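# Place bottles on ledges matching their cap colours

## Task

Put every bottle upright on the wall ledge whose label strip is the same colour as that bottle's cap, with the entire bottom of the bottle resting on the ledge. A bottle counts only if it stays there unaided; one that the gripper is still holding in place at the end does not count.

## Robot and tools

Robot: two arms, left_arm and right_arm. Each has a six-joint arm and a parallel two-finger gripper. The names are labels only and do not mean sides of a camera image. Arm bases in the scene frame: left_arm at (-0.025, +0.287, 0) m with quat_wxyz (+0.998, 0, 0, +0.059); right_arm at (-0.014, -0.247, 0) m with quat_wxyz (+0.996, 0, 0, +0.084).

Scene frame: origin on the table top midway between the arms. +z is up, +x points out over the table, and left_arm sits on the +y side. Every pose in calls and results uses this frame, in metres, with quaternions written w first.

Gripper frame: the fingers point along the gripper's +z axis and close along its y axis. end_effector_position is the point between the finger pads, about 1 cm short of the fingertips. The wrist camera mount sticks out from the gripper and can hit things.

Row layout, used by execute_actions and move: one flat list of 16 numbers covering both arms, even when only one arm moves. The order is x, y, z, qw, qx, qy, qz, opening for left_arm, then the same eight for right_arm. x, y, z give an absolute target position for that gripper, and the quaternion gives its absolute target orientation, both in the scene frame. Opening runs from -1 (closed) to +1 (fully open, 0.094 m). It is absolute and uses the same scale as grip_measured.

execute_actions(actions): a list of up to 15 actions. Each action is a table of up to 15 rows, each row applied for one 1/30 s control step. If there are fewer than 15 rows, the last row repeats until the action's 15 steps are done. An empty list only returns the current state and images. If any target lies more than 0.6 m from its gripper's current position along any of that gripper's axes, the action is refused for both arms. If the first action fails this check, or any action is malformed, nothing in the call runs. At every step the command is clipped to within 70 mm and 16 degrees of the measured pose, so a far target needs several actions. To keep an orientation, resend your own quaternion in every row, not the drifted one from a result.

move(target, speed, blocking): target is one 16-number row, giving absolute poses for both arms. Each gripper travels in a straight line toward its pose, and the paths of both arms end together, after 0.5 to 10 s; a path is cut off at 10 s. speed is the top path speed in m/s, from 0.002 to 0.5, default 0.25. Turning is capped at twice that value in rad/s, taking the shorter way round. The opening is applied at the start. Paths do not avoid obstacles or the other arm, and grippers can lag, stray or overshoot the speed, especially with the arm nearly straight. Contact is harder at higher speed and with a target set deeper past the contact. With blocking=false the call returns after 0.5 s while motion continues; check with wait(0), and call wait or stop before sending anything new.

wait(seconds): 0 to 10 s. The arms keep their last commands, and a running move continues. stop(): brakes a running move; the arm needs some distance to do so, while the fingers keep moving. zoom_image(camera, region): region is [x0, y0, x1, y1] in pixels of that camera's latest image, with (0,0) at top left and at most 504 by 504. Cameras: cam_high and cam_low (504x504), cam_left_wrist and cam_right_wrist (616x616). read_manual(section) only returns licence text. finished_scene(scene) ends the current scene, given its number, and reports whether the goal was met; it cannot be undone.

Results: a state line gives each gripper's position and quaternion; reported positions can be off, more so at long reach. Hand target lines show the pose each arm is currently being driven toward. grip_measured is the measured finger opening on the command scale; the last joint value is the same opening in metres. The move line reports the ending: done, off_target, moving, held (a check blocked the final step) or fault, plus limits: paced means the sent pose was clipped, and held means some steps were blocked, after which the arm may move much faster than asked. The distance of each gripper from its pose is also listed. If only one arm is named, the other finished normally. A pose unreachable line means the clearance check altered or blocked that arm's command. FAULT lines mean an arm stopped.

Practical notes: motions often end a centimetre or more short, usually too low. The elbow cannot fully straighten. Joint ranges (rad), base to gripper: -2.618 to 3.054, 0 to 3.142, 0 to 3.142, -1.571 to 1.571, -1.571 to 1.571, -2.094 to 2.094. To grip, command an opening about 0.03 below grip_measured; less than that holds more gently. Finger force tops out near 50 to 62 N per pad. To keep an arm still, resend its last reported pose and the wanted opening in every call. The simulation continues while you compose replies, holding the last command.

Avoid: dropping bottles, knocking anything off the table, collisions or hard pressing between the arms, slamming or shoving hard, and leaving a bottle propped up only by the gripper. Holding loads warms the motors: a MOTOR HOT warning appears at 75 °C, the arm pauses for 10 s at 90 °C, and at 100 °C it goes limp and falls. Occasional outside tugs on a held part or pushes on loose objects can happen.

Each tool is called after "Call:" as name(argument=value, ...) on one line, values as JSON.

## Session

Call:
execute_actions(actions=[])

Scene clock: 0.00 s.
left_arm: end_effector_position=(+0.3542, +0.3288, +0.4044) grip_measured=+1.000 end_effector_quat_wxyz=(+0.704, -0.032, +0.708, +0.040) | right_arm: end_effector_position=(+0.3619, -0.1763, +0.4063) grip_measured=+1.000 end_effector_quat_wxyz=(+0.701, -0.065, +0.708, +0.062)
Joint positions: left_arm=[-0.006  1.047  1.04   0.002  0.011  0.012  0.094] | right_arm=[ 0.016  1.053  1.056 -0.013  0.004 -0.003  0.094]
Joint velocities: left_arm=[-0.002 -0.002 -0.012  0.081  0.022  0.022  0.   ] | right_arm=[-0.012  0.007  0.012  0.007  0.051 -0.022  0.   ]
Motor temperatures (°C, as the motors report them): left_arm=[28 27 27 31 28 28] | right_arm=[26 29 31 32 30 29]
Hand target (left_arm): +0.351, +0.328, +0.414; +0.713, -0.032, +0.699, +0.039
Hand target (right_arm): +0.360, -0.177, +0.406; +0.699, -0.066, +0.709, +0.062

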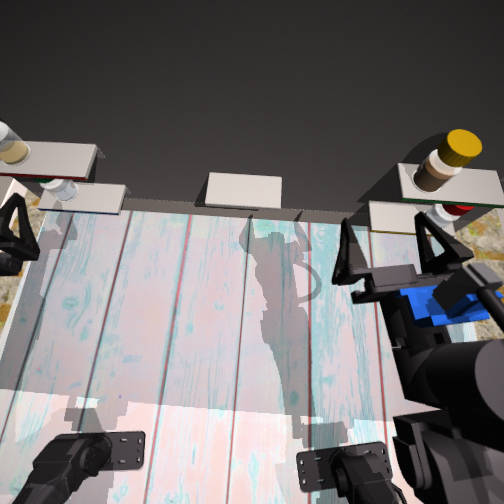

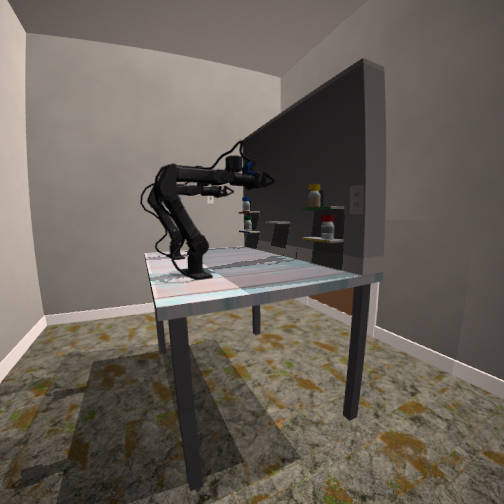

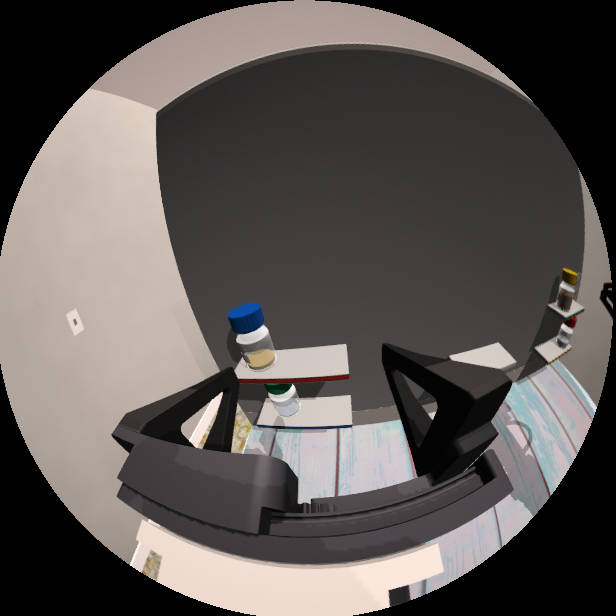

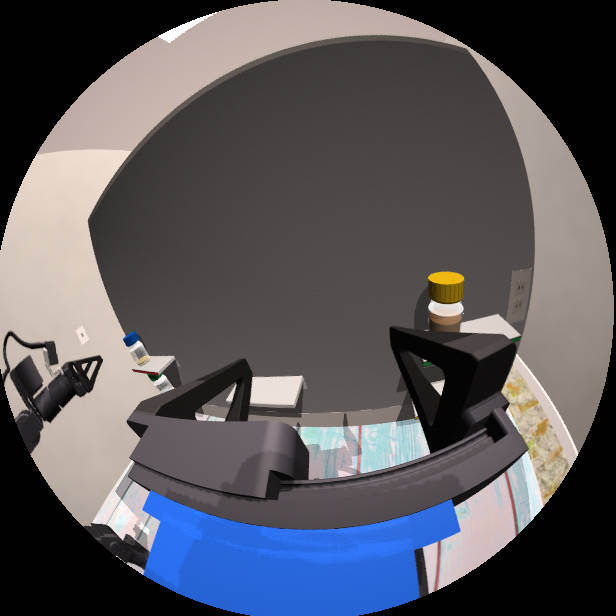

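Call:
zoom_image(camera="cam_high", region=[0, 110, 160, 230])

Call:
zoom_image(camera="cam_high", region=[344, 120, 504, 240])

Call:
zoom_image(camera="cam_low", region=[220, 170, 380, 290])

Call:
zoom_image(camera="cam_high", region=[170, 150, 330, 240])

Region (0, 110, 160, 230) of cam_high's 504x504 image, scaled by 3.150, with more detail than that image has; it fills the top 378 rows of this view, and the rest is white.

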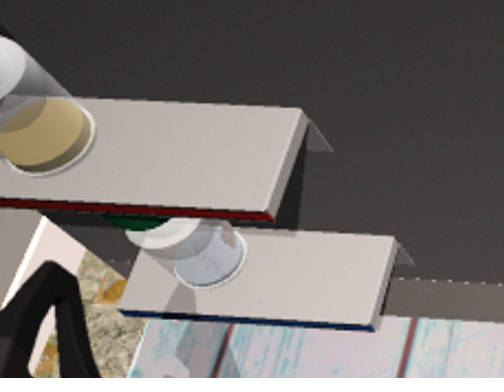

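Region (344, 120, 504, 240) of cam_high's 504x504 image, scaled by 3.150, with more detail than that image has; it fills the top 378 rows of this view, and the rest is white.

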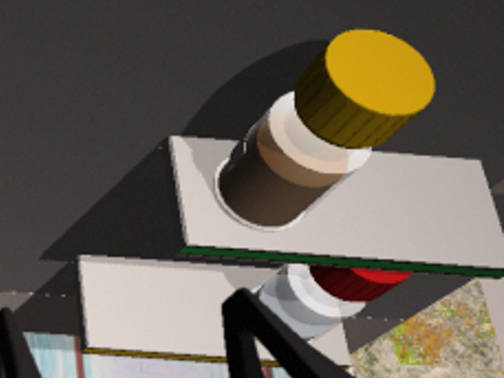

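Region (220, 170, 380, 290) of cam_low's 504x504 image, scaled by 3.150, with more detail than that image has; it fills the top 378 rows of this view, and the rest is white.

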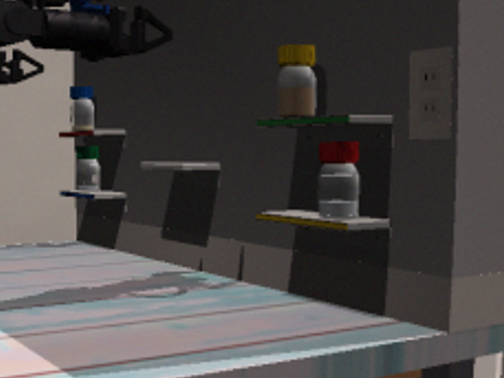

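Region (170, 150, 330, 240) of cam_high's 504x504 image, scaled by 3.150, with more detail than that image has; it fills the top 284 rows of this view, and the rest is white.

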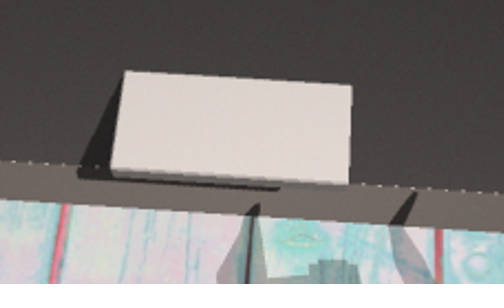

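Call:
move(target=[0.465,0.452,0.19,0.707,0,0.707,0,1,0.465,-0.455,0.184,0.707,0,0.707,0,1], speed=0.3)

Scene clock: 3.70 s.
left_arm: end_effector_position=(+0.4595, +0.4467, +0.1774) grip_measured=+1.000 end_effector_quat_wxyz=(+0.695, -0.004, +0.719, -0.002) | right_arm: end_effector_position=(+0.4649, -0.4525, +0.1746) grip_measured=+1.000 end_effector_quat_wxyz=(+0.701, +0.008, +0.713, +0.001)
Joint positions: left_arm=[0.358 1.887 0.833 1.016 0.473 0.008 0.094] | right_arm=[-0.767  1.961  0.906  1.034 -0.59   0.001  0.094]
Joint velocities: left_arm=[ 0.002 -0.022  0.002  0.022  0.037 -0.037  0.   ] | right_arm=[-0.002  0.012 -0.002 -0.066  0.051 -0.022  0.   ]
Motor temperatures (°C, as the motors report them): left_arm=[28 28 28 32 28 28] | right_arm=[26 29 31 33 30 29]
Hand target (left_arm): +0.464, +0.450, +0.191; +0.708, -0.000, +0.707, -0.001
Hand target (right_arm): +0.469, -0.455, +0.183; +0.707, +0.003, +0.707, +0.002
Off the commanded pose (left_arm): 0.015 m, 2 deg.
Off the commanded pose (right_arm): 0.010 m, 1 deg.
move: off_target (left_arm)

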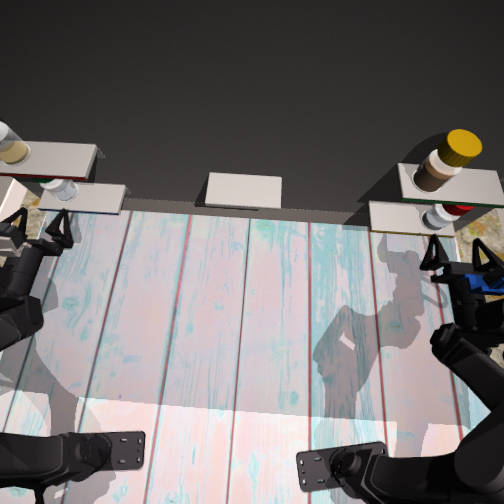

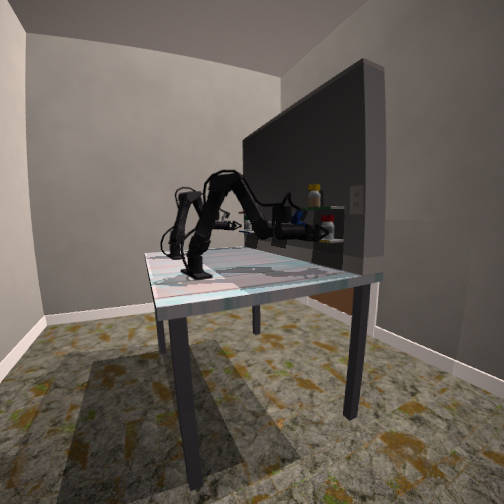

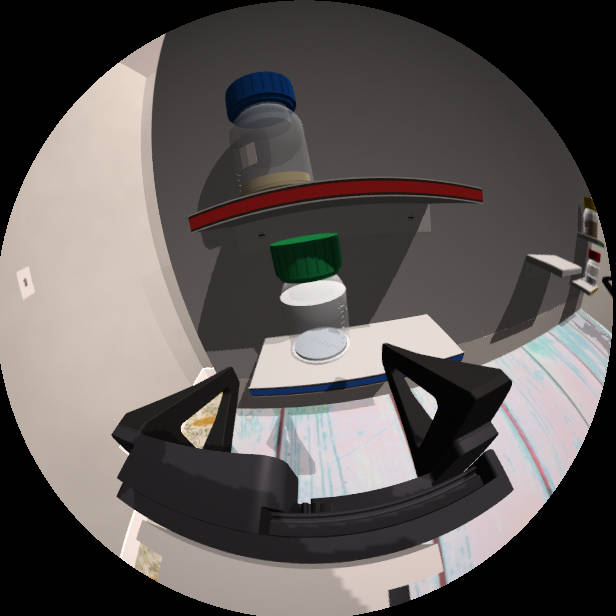

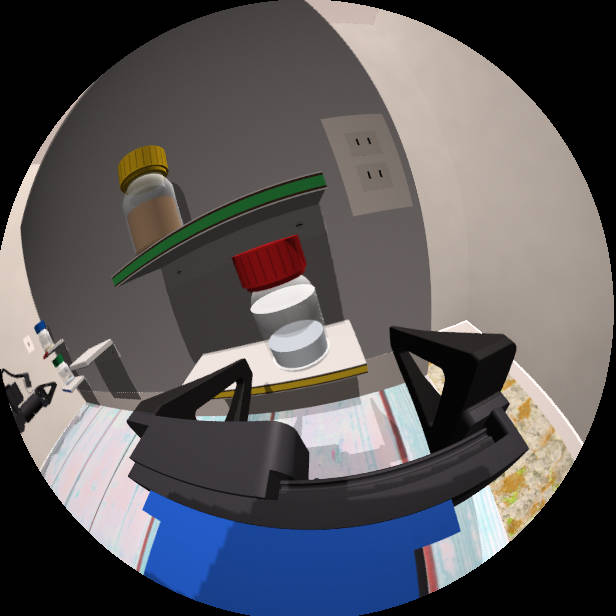

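Call:
execute_actions(actions=[[[0.467,0.448,0.192,0.712,0,0.702,0,1,0.467,-0.45,0.185,0.71,0,0.704,0,1],[0.469,0.445,0.193,0.714,0,0.70,0,1,0.468,-0.446,0.186,0.711,0,0.703,0,1],[0.471,0.442,0.194,0.716,0,0.698,0,1,0.469,-0.442,0.187,0.712,0,0.702,0,1],[0.473,0.439,0.195,0.716,0,0.698,0,1,0.47,-0.438,0.188,0.712,0,0.702,0,1],[0.475,0.437,0.195,0.716,0,0.698,0,1,0.471,-0.434,0.188,0.712,0,0.702,0,1],[0.478,0.436,0.195,0.716,0,0.698,0,1,0.473,-0.431,0.188,0.712,0,0.702,0,1],[0.481,0.436,0.195,0.716,0,0.698,0,1,0.475,-0.428,0.188,0.712,0,0.702,0,1],[0.484,0.436,0.195,0.716,0,0.698,0,1,0.478,-0.426,0.188,0.712,0,0.702,0,1],[0.487,0.436,0.195,0.716,0,0.698,0,1,0.481,-0.425,0.188,0.712,0,0.702,0,1],[0.49,0.436,0.195,0.716,0,0.698,0,1,0.484,-0.425,0.188,0.712,0,0.702,0,1],[0.494,0.436,0.195,0.716,0,0.698,0,1,0.488,-0.425,0.188,0.712,0,0.702,0,1],[0.498,0.436,0.195,0.716,0,0.698,0,1,0.492,-0.425,0.188,0.712,0,0.702,0,1],[0.502,0.436,0.195,0.716,0,0.698,0,1,0.496,-0.425,0.188,0.712,0,0.702,0,1],[0.506,0.436,0.195,0.716,0,0.698,0,1,0.5,-0.425,0.188,0.712,0,0.702,0,1],[0.51,0.436,0.195,0.716,0,0.698,0,1,0.504,-0.425,0.188,0.712,0,0.702,0,1]],[[0.514,0.436,0.195,0.716,0,0.698,0,1,0.508,-0.425,0.188,0.712,0,0.702,0,1],[0.518,0.436,0.195,0.716,0,0.698,0,1,0.512,-0.425,0.188,0.712,0,0.702,0,1],[0.522,0.436,0.195,0.716,0,0.698,0,1,0.516,-0.425,0.188,0.712,0,0.702,0,1],[0.526,0.436,0.195,0.716,0,0.698,0,1,0.52,-0.425,0.188,0.712,0,0.702,0,1],[0.53,0.436,0.195,0.716,0,0.698,0,1,0.524,-0.425,0.188,0.712,0,0.702,0,1],[0.534,0.436,0.195,0.716,0,0.698,0,1,0.528,-0.425,0.188,0.712,0,0.702,0,1],[0.538,0.436,0.195,0.716,0,0.698,0,1,0.532,-0.425,0.188,0.712,0,0.702,0,1],[0.542,0.436,0.195,0.716,0,0.698,0,1,0.536,-0.425,0.188,0.712,0,0.702,0,1],[0.545,0.436,0.195,0.716,0,0.698,0,1,0.54,-0.425,0.188,0.712,0,0.702,0,1],[0.548,0.436,0.195,0.716,0,0.698,0,1,0.544,-0.425,0.188,0.712,0,0.702,0,1]]])

Scene clock: 5.47 s.
left_arm: end_effector_position=(+0.5418, +0.4351, +0.1883) grip_measured=+1.000 end_effector_quat_wxyz=(+0.712, +0.004, +0.702, -0.000) | right_arm: end_effector_position=(+0.5370, -0.4211, +0.1901) grip_measured=+1.000 end_effector_quat_wxyz=(+0.718, -0.008, +0.696, -0.000)
Joint positions: left_arm=[ 0.246  2.098  1.16   0.954  0.37  -0.     0.094] | right_arm=[-0.613  2.093  1.14   0.986 -0.455  0.003  0.094]
Joint velocities: left_arm=[-0.002  0.022  0.007 -0.125  0.037 -0.022  0.   ] | right_arm=[ 0.002  0.017  0.007 -0.125  0.037 -0.037  0.   ]
Motor temperatures (°C, as the motors report them): left_arm=[28 28 28 33 28 28] | right_arm=[26 29 32 34 30 29]
Hand target (left_arm): +0.548, +0.436, +0.195; +0.716, +0.000, +0.698, -0.000
Hand target (right_arm): +0.543, -0.424, +0.188; +0.712, -0.000, +0.702, -0.000
Off the commanded pose (left_arm): 0.009 m, 1 deg.
Off the commanded pose (right_arm): 0.008 m, 1 deg.

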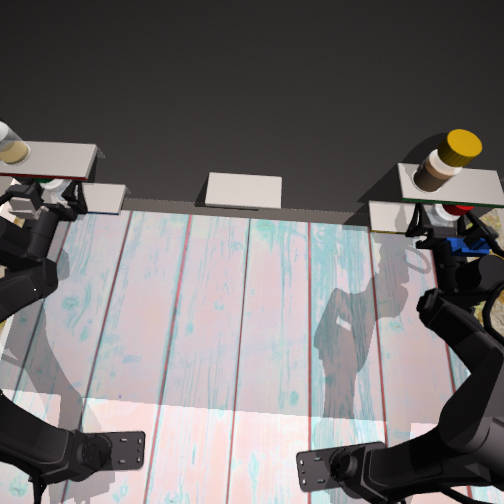

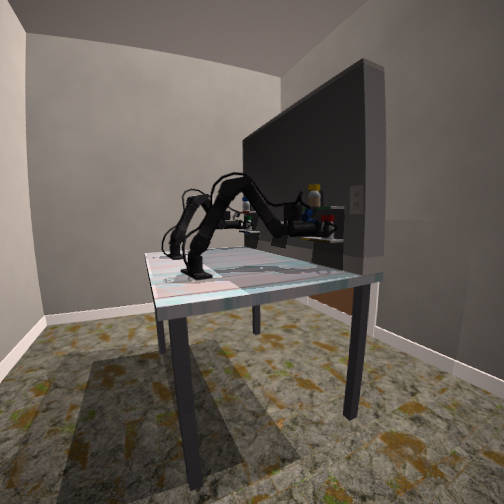

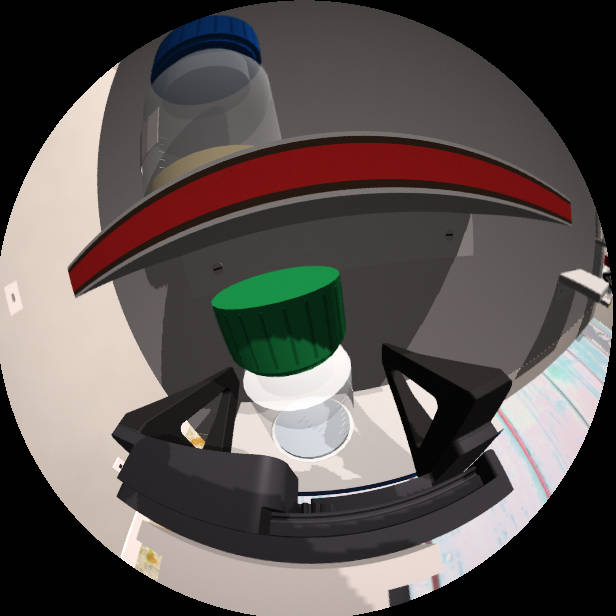

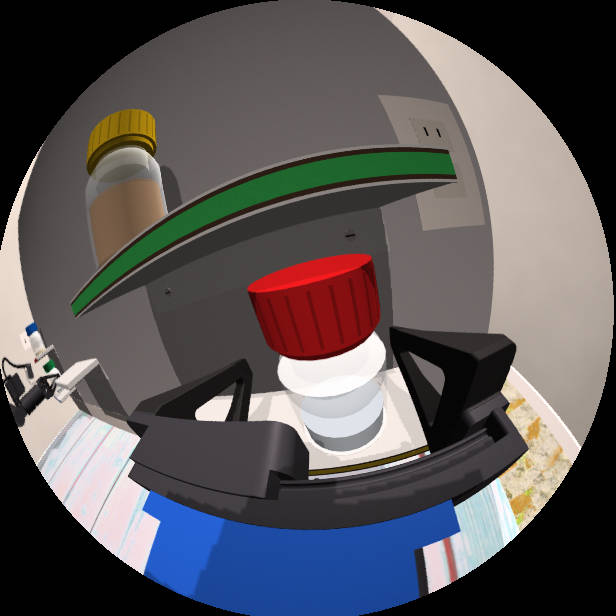

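Call:
execute_actions(actions=[[[0.549,0.437,0.192,0.714,0,0.70,0,1,0.545,-0.428,0.185,0.71,0,0.704,0,1],[0.55,0.438,0.189,0.712,0,0.702,0,1,0.546,-0.431,0.182,0.708,0,0.706,0,1],[0.551,0.439,0.187,0.711,0,0.703,0,1,0.547,-0.434,0.18,0.707,0,0.707,0,1],[0.552,0.44,0.186,0.71,0,0.704,0,1,0.548,-0.436,0.179,0.706,0,0.708,0,1]]])

Scene clock: 6.13 s.
left_arm: end_effector_position=(+0.5468, +0.4376, +0.1760) grip_measured=+1.000 end_effector_quat_wxyz=(+0.702, -0.001, +0.712, -0.003) | right_arm: end_effector_position=(+0.5438, -0.4304, +0.1779) grip_measured=+1.000 end_effector_quat_wxyz=(+0.708, +0.001, +0.706, +0.000)
Joint positions: left_arm=[ 0.246  2.127  1.182  0.93   0.366 -0.     0.094] | right_arm=[-0.621  2.132  1.18   0.954 -0.451  0.003  0.094]
Joint velocities: left_arm=[ 0.007 -0.012 -0.007 -0.022  0.007 -0.037  0.   ] | right_arm=[ 0.002  0.012 -0.002 -0.095 -0.095  0.007  0.   ]
Motor temperatures (°C, as the motors report them): left_arm=[28 28 28 33 28 28] | right_arm=[26 30 32 34 30 29]
Hand target (left_arm): +0.552, +0.440, +0.186; +0.710, +0.000, +0.704, -0.000
Hand target (right_arm): +0.548, -0.436, +0.179; +0.706, -0.000, +0.708, +0.000
Off the commanded pose (left_arm): 0.012 m, 1 deg.
Off the commanded pose (right_arm): 0.007 m, 0 deg.

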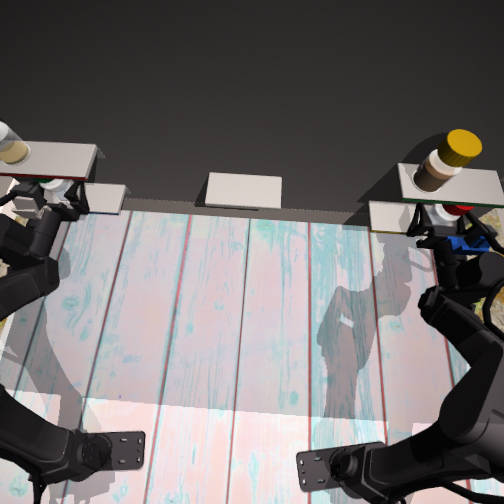

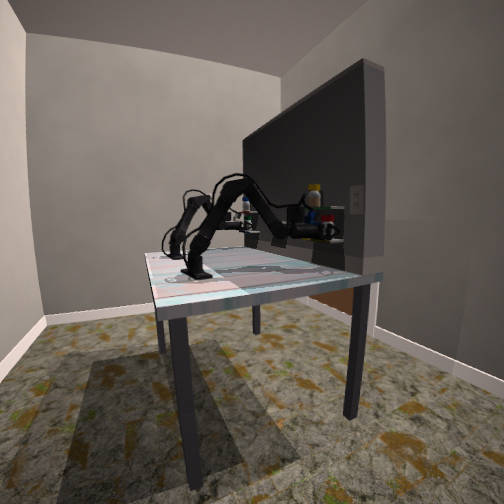

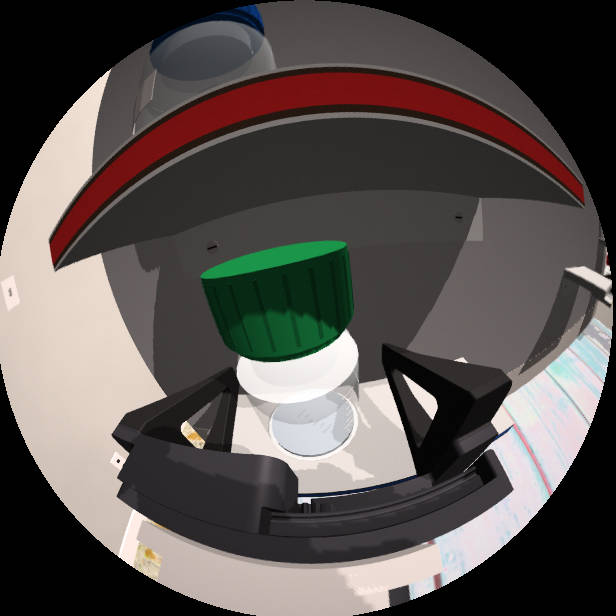

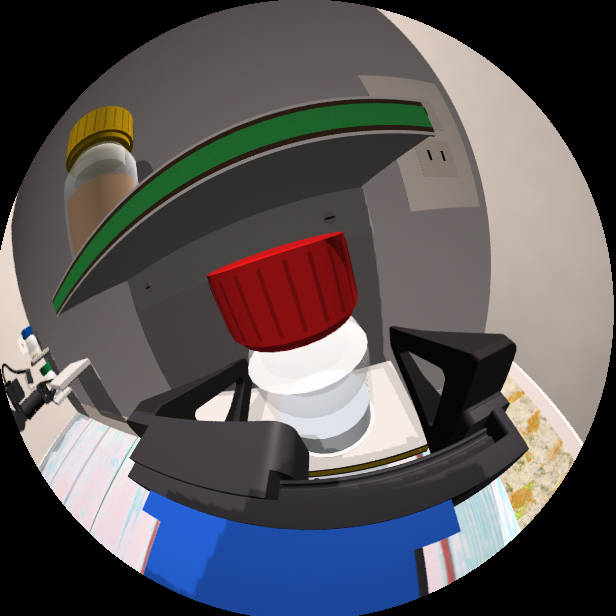

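Call:
execute_actions(actions=[[[0.55,0.439,0.186,0.71,0,0.704,0,0.13,0.546,-0.431,0.179,0.707,0,0.707,0,0.13]],[[0.55,0.439,0.189,0.712,0,0.702,0,0.13,0.546,-0.431,0.182,0.709,0,0.705,0,0.13],[0.55,0.439,0.192,0.714,0,0.70,0,0.13,0.546,-0.431,0.185,0.711,0,0.703,0,0.13],[0.55,0.439,0.195,0.716,0,0.698,0,0.13,0.546,-0.431,0.188,0.713,0,0.701,0,0.13],[0.55,0.439,0.198,0.718,0,0.696,0,0.13,0.546,-0.431,0.191,0.715,0,0.699,0,0.13],[0.55,0.439,0.201,0.72,0,0.694,0,0.13,0.546,-0.431,0.194,0.717,0,0.697,0,0.13],[0.55,0.439,0.204,0.722,0,0.692,0,0.13,0.546,-0.431,0.197,0.719,0,0.695,0,0.13],[0.55,0.439,0.207,0.724,0,0.69,0,0.13,0.546,-0.431,0.2,0.721,0,0.693,0,0.13],[0.55,0.439,0.21,0.726,0,0.688,0,0.13,0.546,-0.431,0.203,0.723,0,0.691,0,0.13],[0.55,0.439,0.213,0.728,0,0.686,0,0.13,0.546,-0.431,0.206,0.725,0,0.689,0,0.13],[0.55,0.439,0.216,0.73,0,0.684,0,0.13,0.546,-0.431,0.209,0.727,0,0.687,0,0.13],[0.55,0.439,0.218,0.731,0,0.682,0,0.13,0.546,-0.431,0.212,0.729,0,0.685,0,0.13],[0.55,0.439,0.22,0.731,0,0.682,0,0.13,0.546,-0.431,0.214,0.731,0,0.682,0,0.13]]])

Scene clock: 7.47 s.
left_arm: end_effector_position=(+0.5465, +0.4377, +0.1770) grip_measured=+0.170 end_effector_quat_wxyz=(+0.701, -0.006, +0.713, -0.007) | right_arm: end_effector_position=(+0.5433, -0.4301, +0.1814) grip_measured=+0.152 end_effector_quat_wxyz=(+0.708, +0.007, +0.706, +0.007)
Joint positions: left_arm=[ 0.246  2.121  1.182  0.919  0.365 -0.011  0.055] | right_arm=[-0.621  2.123  1.18   0.946 -0.451  0.022  0.054]
Joint velocities: left_arm=[ 0.002 -0.037 -0.002 -0.081  0.007 -0.037  0.001] | right_arm=[-0.007 -0.027  0.002 -0.037  0.022 -0.007 -0.   ]
Motor temperatures (°C, as the motors report them): left_arm=[28 29 29 33 28 28] | right_arm=[26 30 32 34 30 29]
Hand target (left_arm): +0.548, +0.438, +0.220; +0.731, +0.000, +0.682, +0.000
Hand target (right_arm): +0.545, -0.431, +0.214; +0.731, -0.000, +0.682, +0.000
Off the commanded pose (left_arm): 0.043 m, 5 deg.
Off the commanded pose (right_arm): 0.033 m, 4 deg.

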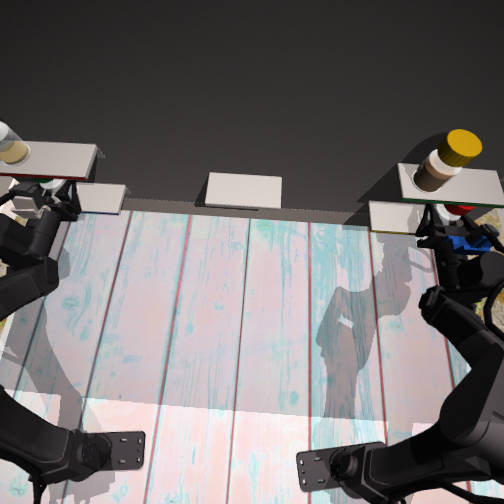

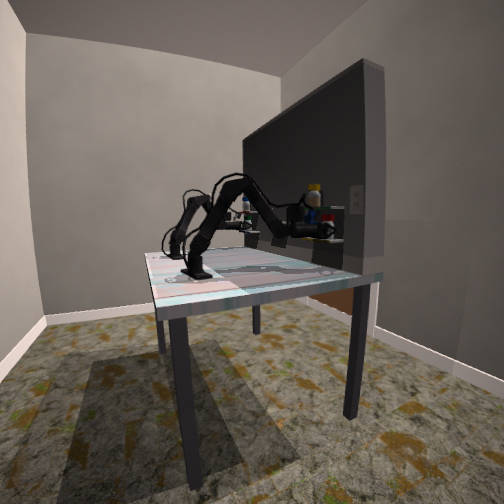

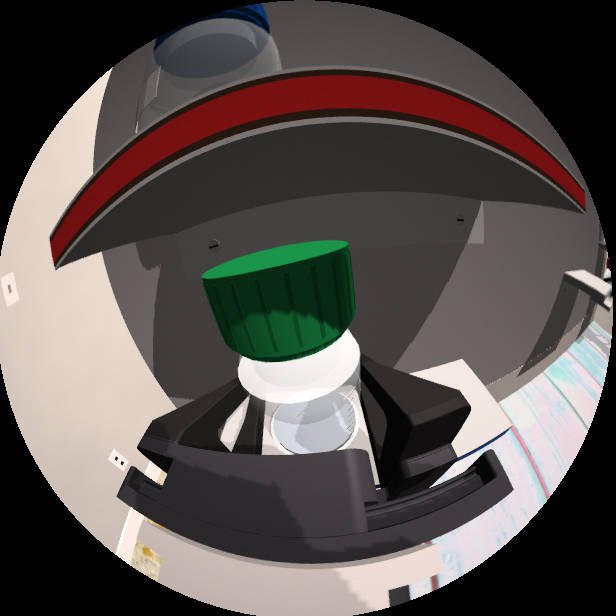

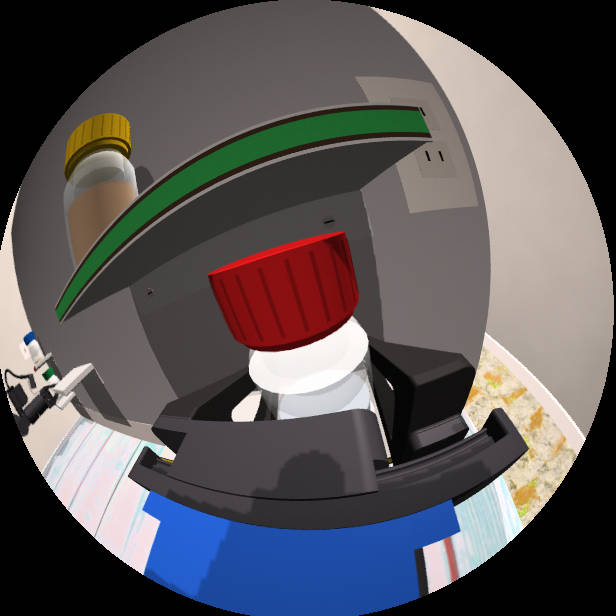

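Call:
execute_actions(actions=[[[0.55,0.439,0.222,0.733,0,0.68,0,0.13,0.546,-0.431,0.216,0.732,0,0.681,0,0.115],[0.55,0.439,0.225,0.735,0,0.678,0,0.13,0.546,-0.431,0.218,0.733,0,0.68,0,0.115],[0.55,0.439,0.228,0.737,0,0.676,0,0.13,0.546,-0.431,0.22,0.734,0,0.679,0,0.115],[0.55,0.439,0.231,0.739,0,0.674,0,0.13,0.546,-0.431,0.222,0.735,0,0.678,0,0.115],[0.549,0.439,0.233,0.741,0,0.672,0,0.13,0.545,-0.431,0.223,0.736,0,0.677,0,0.115],[0.548,0.439,0.235,0.743,0,0.669,0,0.13,0.544,-0.431,0.224,0.737,0,0.676,0,0.115],[0.546,0.439,0.235,0.743,0,0.669,0,0.13,0.542,-0.431,0.224,0.737,0,0.676,0,0.115],[0.544,0.439,0.235,0.743,0,0.669,0,0.13,0.54,-0.431,0.224,0.737,0,0.676,0,0.115],[0.541,0.439,0.235,0.743,0,0.669,0,0.13,0.537,-0.431,0.224,0.737,0,0.676,0,0.115],[0.538,0.439,0.235,0.743,0,0.669,0,0.13,0.534,-0.431,0.224,0.737,0,0.676,0,0.115],[0.535,0.439,0.235,0.743,0,0.669,0,0.13,0.531,-0.431,0.224,0.737,0,0.676,0,0.115],[0.532,0.439,0.235,0.743,0,0.669,0,0.13,0.528,-0.431,0.224,0.737,0,0.676,0,0.115],[0.529,0.439,0.235,0.743,0,0.669,0,0.13,0.525,-0.431,0.224,0.737,0,0.676,0,0.115],[0.526,0.439,0.235,0.743,0,0.669,0,0.13,0.522,-0.431,0.224,0.737,0,0.676,0,0.115],[0.523,0.439,0.235,0.743,0,0.669,0,0.13,0.519,-0.431,0.224,0.737,0,0.676,0,0.115]]])

Scene clock: 8.33 s.
left_arm: end_effector_position=(+0.5368, +0.4363, +0.1989) grip_measured=+0.170 end_effector_quat_wxyz=(+0.712, -0.008, +0.702, -0.008) | right_arm: end_effector_position=(+0.5330, -0.4295, +0.2012) grip_measured=+0.152 end_effector_quat_wxyz=(+0.717, +0.008, +0.697, +0.007)
Joint positions: left_arm=[ 0.25   2.058  1.15   0.923  0.368 -0.027  0.055] | right_arm=[-0.63   2.061  1.148  0.945 -0.459  0.036  0.054]
Joint velocities: left_arm=[ 0.066 -0.222 -0.374  0.007  0.081 -0.007  0.   ] | right_arm=[-0.105 -0.237 -0.325  0.139 -0.066  0.051 -0.   ]
Motor temperatures (°C, as the motors report them): left_arm=[28 29 29 33 28 28] | right_arm=[26 31 32 34 30 29]
Hand target (left_arm): +0.525, +0.439, +0.234; +0.742, +0.001, +0.670, +0.001
Hand target (right_arm): +0.521, -0.432, +0.223; +0.736, -0.000, +0.677, -0.000
Off the commanded pose (left_arm): 0.039 m, 5 deg.
Off the commanded pose (right_arm): 0.027 m, 4 deg.

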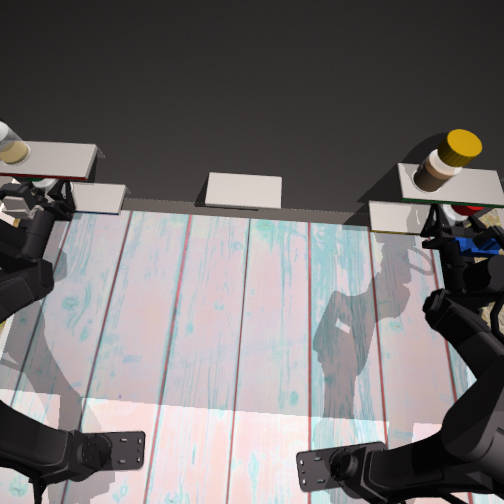

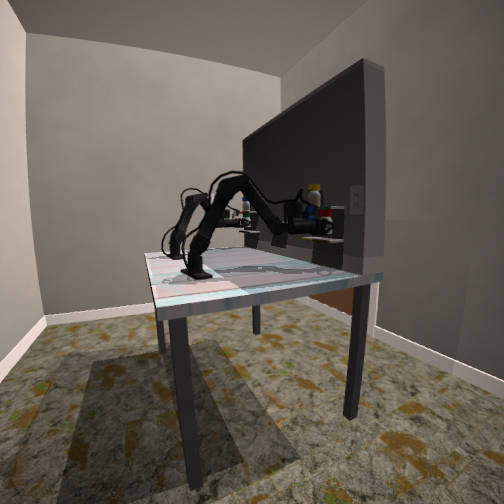

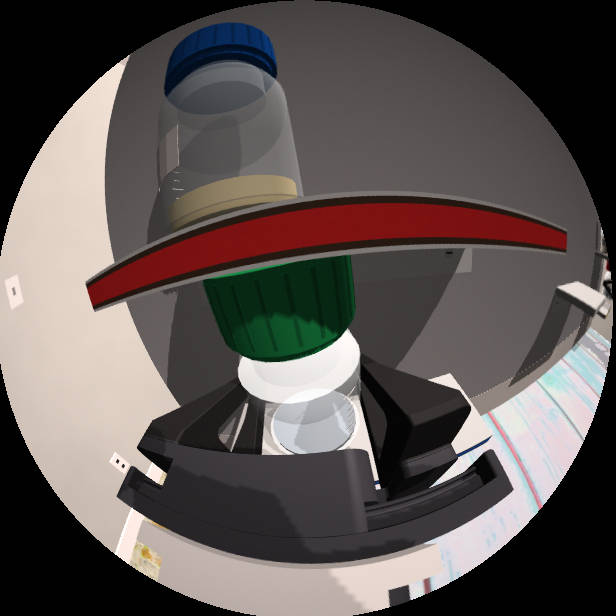

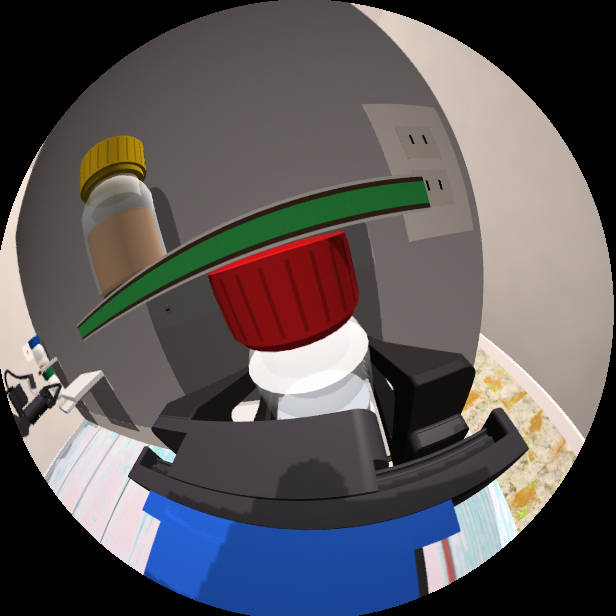

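Call:
execute_actions(actions=[[[0.521,0.439,0.23,0.74,0,0.673,0,0.13,0.517,-0.431,0.219,0.734,0,0.679,0,0.115],[0.518,0.439,0.226,0.738,0,0.675,0,0.13,0.514,-0.431,0.215,0.731,0,0.682,0,0.115],[0.514,0.439,0.224,0.737,0,0.676,0,0.13,0.51,-0.431,0.213,0.731,0,0.682,0,0.115],[0.51,0.439,0.224,0.737,0,0.676,0,0.13,0.506,-0.431,0.213,0.731,0,0.682,0,0.115],[0.506,0.439,0.224,0.737,0,0.676,0,0.13,0.502,-0.431,0.213,0.731,0,0.682,0,0.115],[0.502,0.439,0.224,0.737,0,0.676,0,0.13,0.498,-0.431,0.213,0.731,0,0.682,0,0.115],[0.498,0.439,0.224,0.737,0,0.676,0,0.13,0.494,-0.431,0.213,0.731,0,0.682,0,0.115],[0.494,0.439,0.224,0.737,0,0.676,0,0.13,0.49,-0.431,0.213,0.731,0,0.682,0,0.115],[0.49,0.439,0.224,0.737,0,0.676,0,0.13,0.486,-0.431,0.213,0.731,0,0.682,0,0.115],[0.486,0.439,0.224,0.737,0,0.676,0,0.13,0.482,-0.431,0.213,0.731,0,0.682,0,0.115],[0.482,0.439,0.224,0.737,0,0.676,0,0.13,0.478,-0.431,0.213,0.731,0,0.682,0,0.115],[0.478,0.439,0.224,0.737,0,0.676,0,0.13,0.474,-0.431,0.213,0.731,0,0.682,0,0.115],[0.474,0.439,0.224,0.737,0,0.676,0,0.13,0.47,-0.431,0.213,0.731,0,0.682,0,0.115],[0.47,0.439,0.224,0.737,0,0.676,0,0.13,0.466,-0.431,0.213,0.731,0,0.682,0,0.115],[0.466,0.439,0.224,0.737,0,0.676,0,0.13,0.462,-0.431,0.213,0.731,0,0.682,0,0.115]],[[0.462,0.439,0.224,0.737,0,0.676,0,0.13,0.458,-0.431,0.213,0.731,0,0.682,0,0.115],[0.458,0.439,0.224,0.737,0,0.676,0,0.13,0.454,-0.431,0.213,0.731,0,0.682,0,0.115],[0.454,0.439,0.224,0.737,0,0.676,0,0.13,0.45,-0.431,0.213,0.731,0,0.682,0,0.115],[0.45,0.439,0.224,0.737,0,0.676,0,0.13,0.446,-0.431,0.213,0.731,0,0.682,0,0.115],[0.446,0.437,0.226,0.737,0,0.676,0,0.13,0.442,-0.429,0.213,0.731,0,0.682,0,0.115],[0.443,0.434,0.228,0.737,0,0.676,0,0.13,0.439,-0.426,0.213,0.731,0,0.682,0,0.115],[0.44,0.43,0.23,0.737,0,0.676,0,0.13,0.436,-0.422,0.213,0.731,0,0.682,0,0.115],[0.44,0.425,0.232,0.737,0,0.676,0,0.13,0.434,-0.417,0.213,0.731,0,0.682,0,0.115],[0.44,0.42,0.234,0.737,0,0.676,0,0.13,0.432,-0.412,0.213,0.731,0,0.682,0,0.115],[0.44,0.414,0.236,0.737,0,0.676,0,0.13,0.43,-0.406,0.213,0.731,0,0.682,0,0.115],[0.44,0.408,0.238,0.737,0,0.676,0,0.13,0.43,-0.40,0.213,0.731,0,0.682,0,0.115],[0.44,0.402,0.24,0.737,0,0.676,0,0.13,0.43,-0.394,0.213,0.731,0,0.682,0,0.115]]])

Scene clock: 9.83 s.
left_arm: end_effector_position=(+0.4441, +0.4031, +0.2218) grip_measured=+0.170 end_effector_quat_wxyz=(+0.722, +0.003, +0.692, -0.012) | right_arm: end_effector_position=(+0.4332, -0.3980, +0.1974) grip_measured=+0.152 end_effector_quat_wxyz=(+0.714, +0.004, +0.700, +0.014)
Joint positions: left_arm=[ 0.269  1.713  0.739  1.021  0.407 -0.03   0.055] | right_arm=[-0.691  1.759  0.69   1.093 -0.536  0.037  0.054]
Joint velocities: left_arm=[-0.252 -0.198  0.012 -0.022 -0.022  0.066 -0.   ] | right_arm=[ 0.227 -0.11  -0.09  -0.007  0.037 -0.037  0.   ]
Motor temperatures (°C, as the motors report them): left_arm=[28 30 29 34 28 28] | right_arm=[26 31 32 35 30 29]
Hand target (left_arm): +0.440, +0.402, +0.239; +0.737, -0.000, +0.676, +0.000
Hand target (right_arm): +0.430, -0.395, +0.213; +0.731, +0.000, +0.682, +0.001
Off the commanded pose (left_arm): 0.019 m, 3 deg.
Off the commanded pose (right_arm): 0.016 m, 3 deg.

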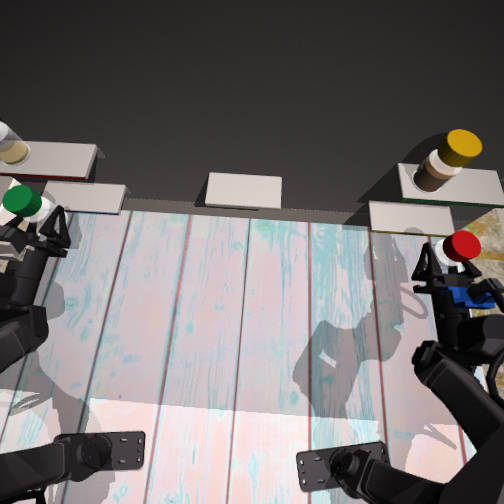

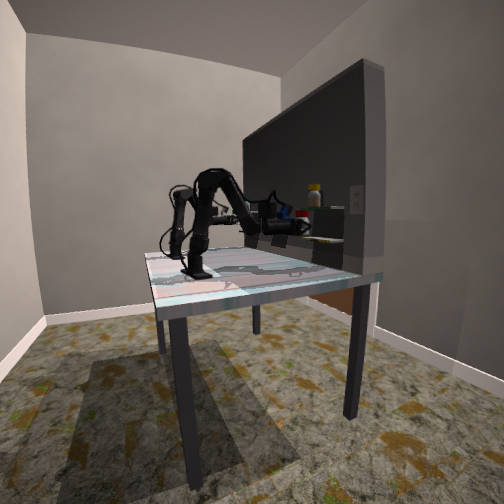

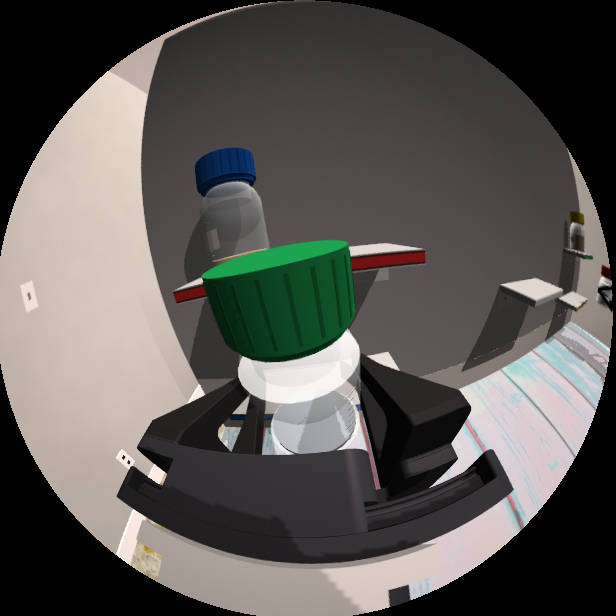

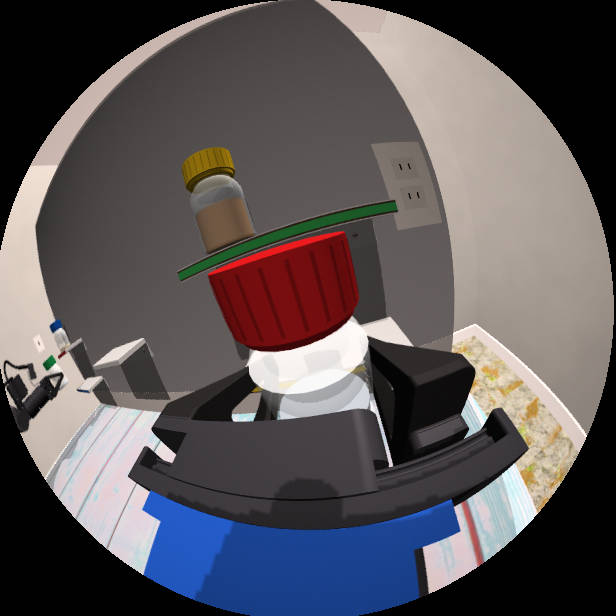

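Call:
move(target=[0.535,0.008,0.335,0.737,0.087,0.663,-0.097,0.13,0.428,0.01,0.09,0.58,-0.415,0.541,0.445,0.115], speed=0.25)

Scene clock: 13.20 s.
left_arm: end_effector_position=(+0.5316, +0.0081, +0.3035) grip_measured=+0.170 end_effector_quat_wxyz=(+0.713, +0.101, +0.688, -0.089) | right_arm: end_effector_position=(+0.4159, +0.0097, +0.0810) grip_measured=+0.152 end_effector_quat_wxyz=(+0.570, -0.410, +0.555, +0.446)
Joint positions: left_arm=[-0.661  2.019  1.533  0.521 -0.273  0.03   0.055] | right_arm=[ 0.047  2.412  1.031  1.482 -1.082  0.116  0.054]
Joint velocities: left_arm=[-0.017  0.002 -0.012 -0.022 -0.007 -0.007 -0.   ] | right_arm=[-0.012 -0.007  0.002 -0.007  0.007 -0.037 -0.001]
Motor temperatures (°C, as the motors report them): left_arm=[28 30 30 35 28 28] | right_arm=[26 31 32 36 30 29]
Hand target (left_arm): +0.531, +0.009, +0.334; +0.738, +0.088, +0.662, -0.095
Hand target (right_arm): +0.422, +0.012, +0.090; +0.580, -0.417, +0.542, +0.443
Off the commanded pose (left_arm): 0.032 m, 4 deg.
Off the commanded pose (right_arm): 0.015 m, 2 deg.
move: off_target (left_arm, right_arm)

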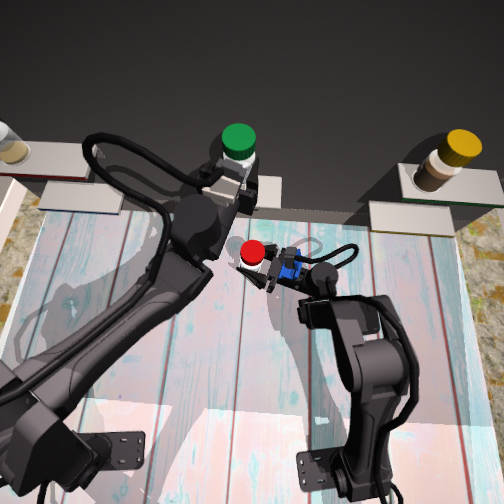

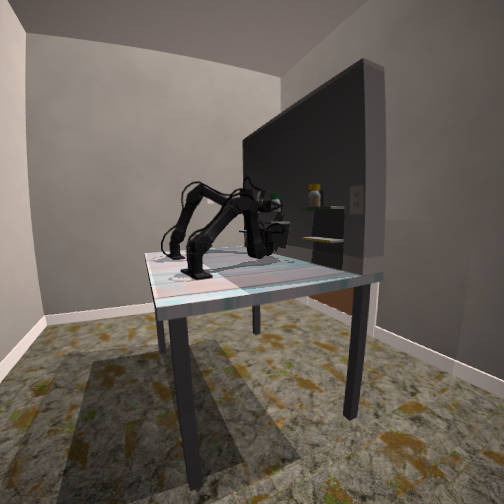

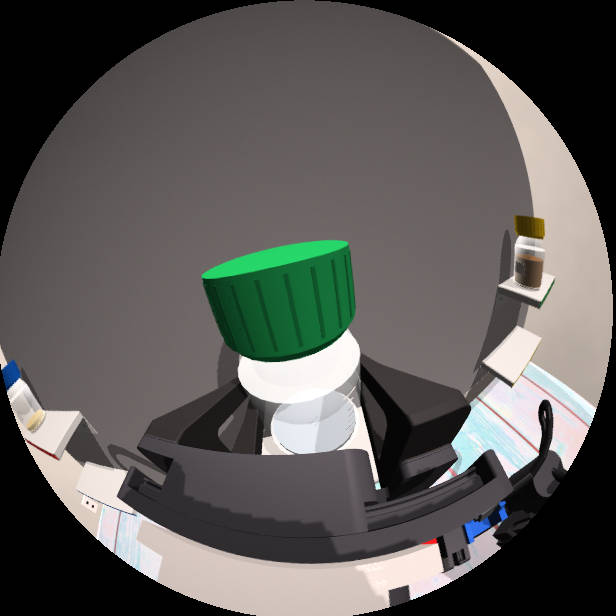

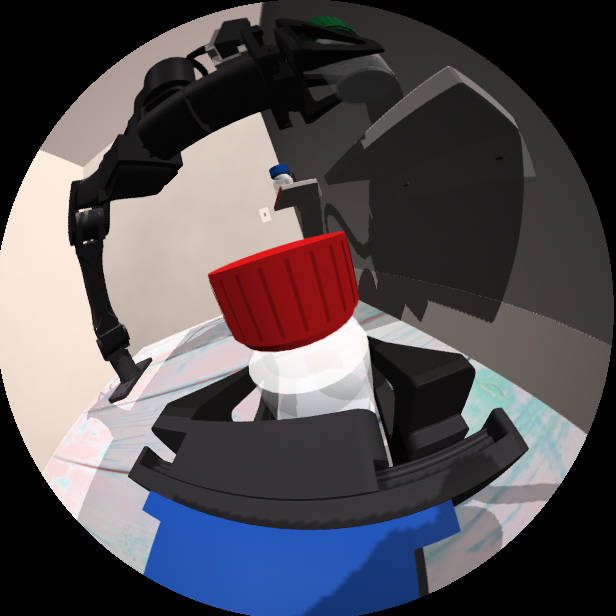

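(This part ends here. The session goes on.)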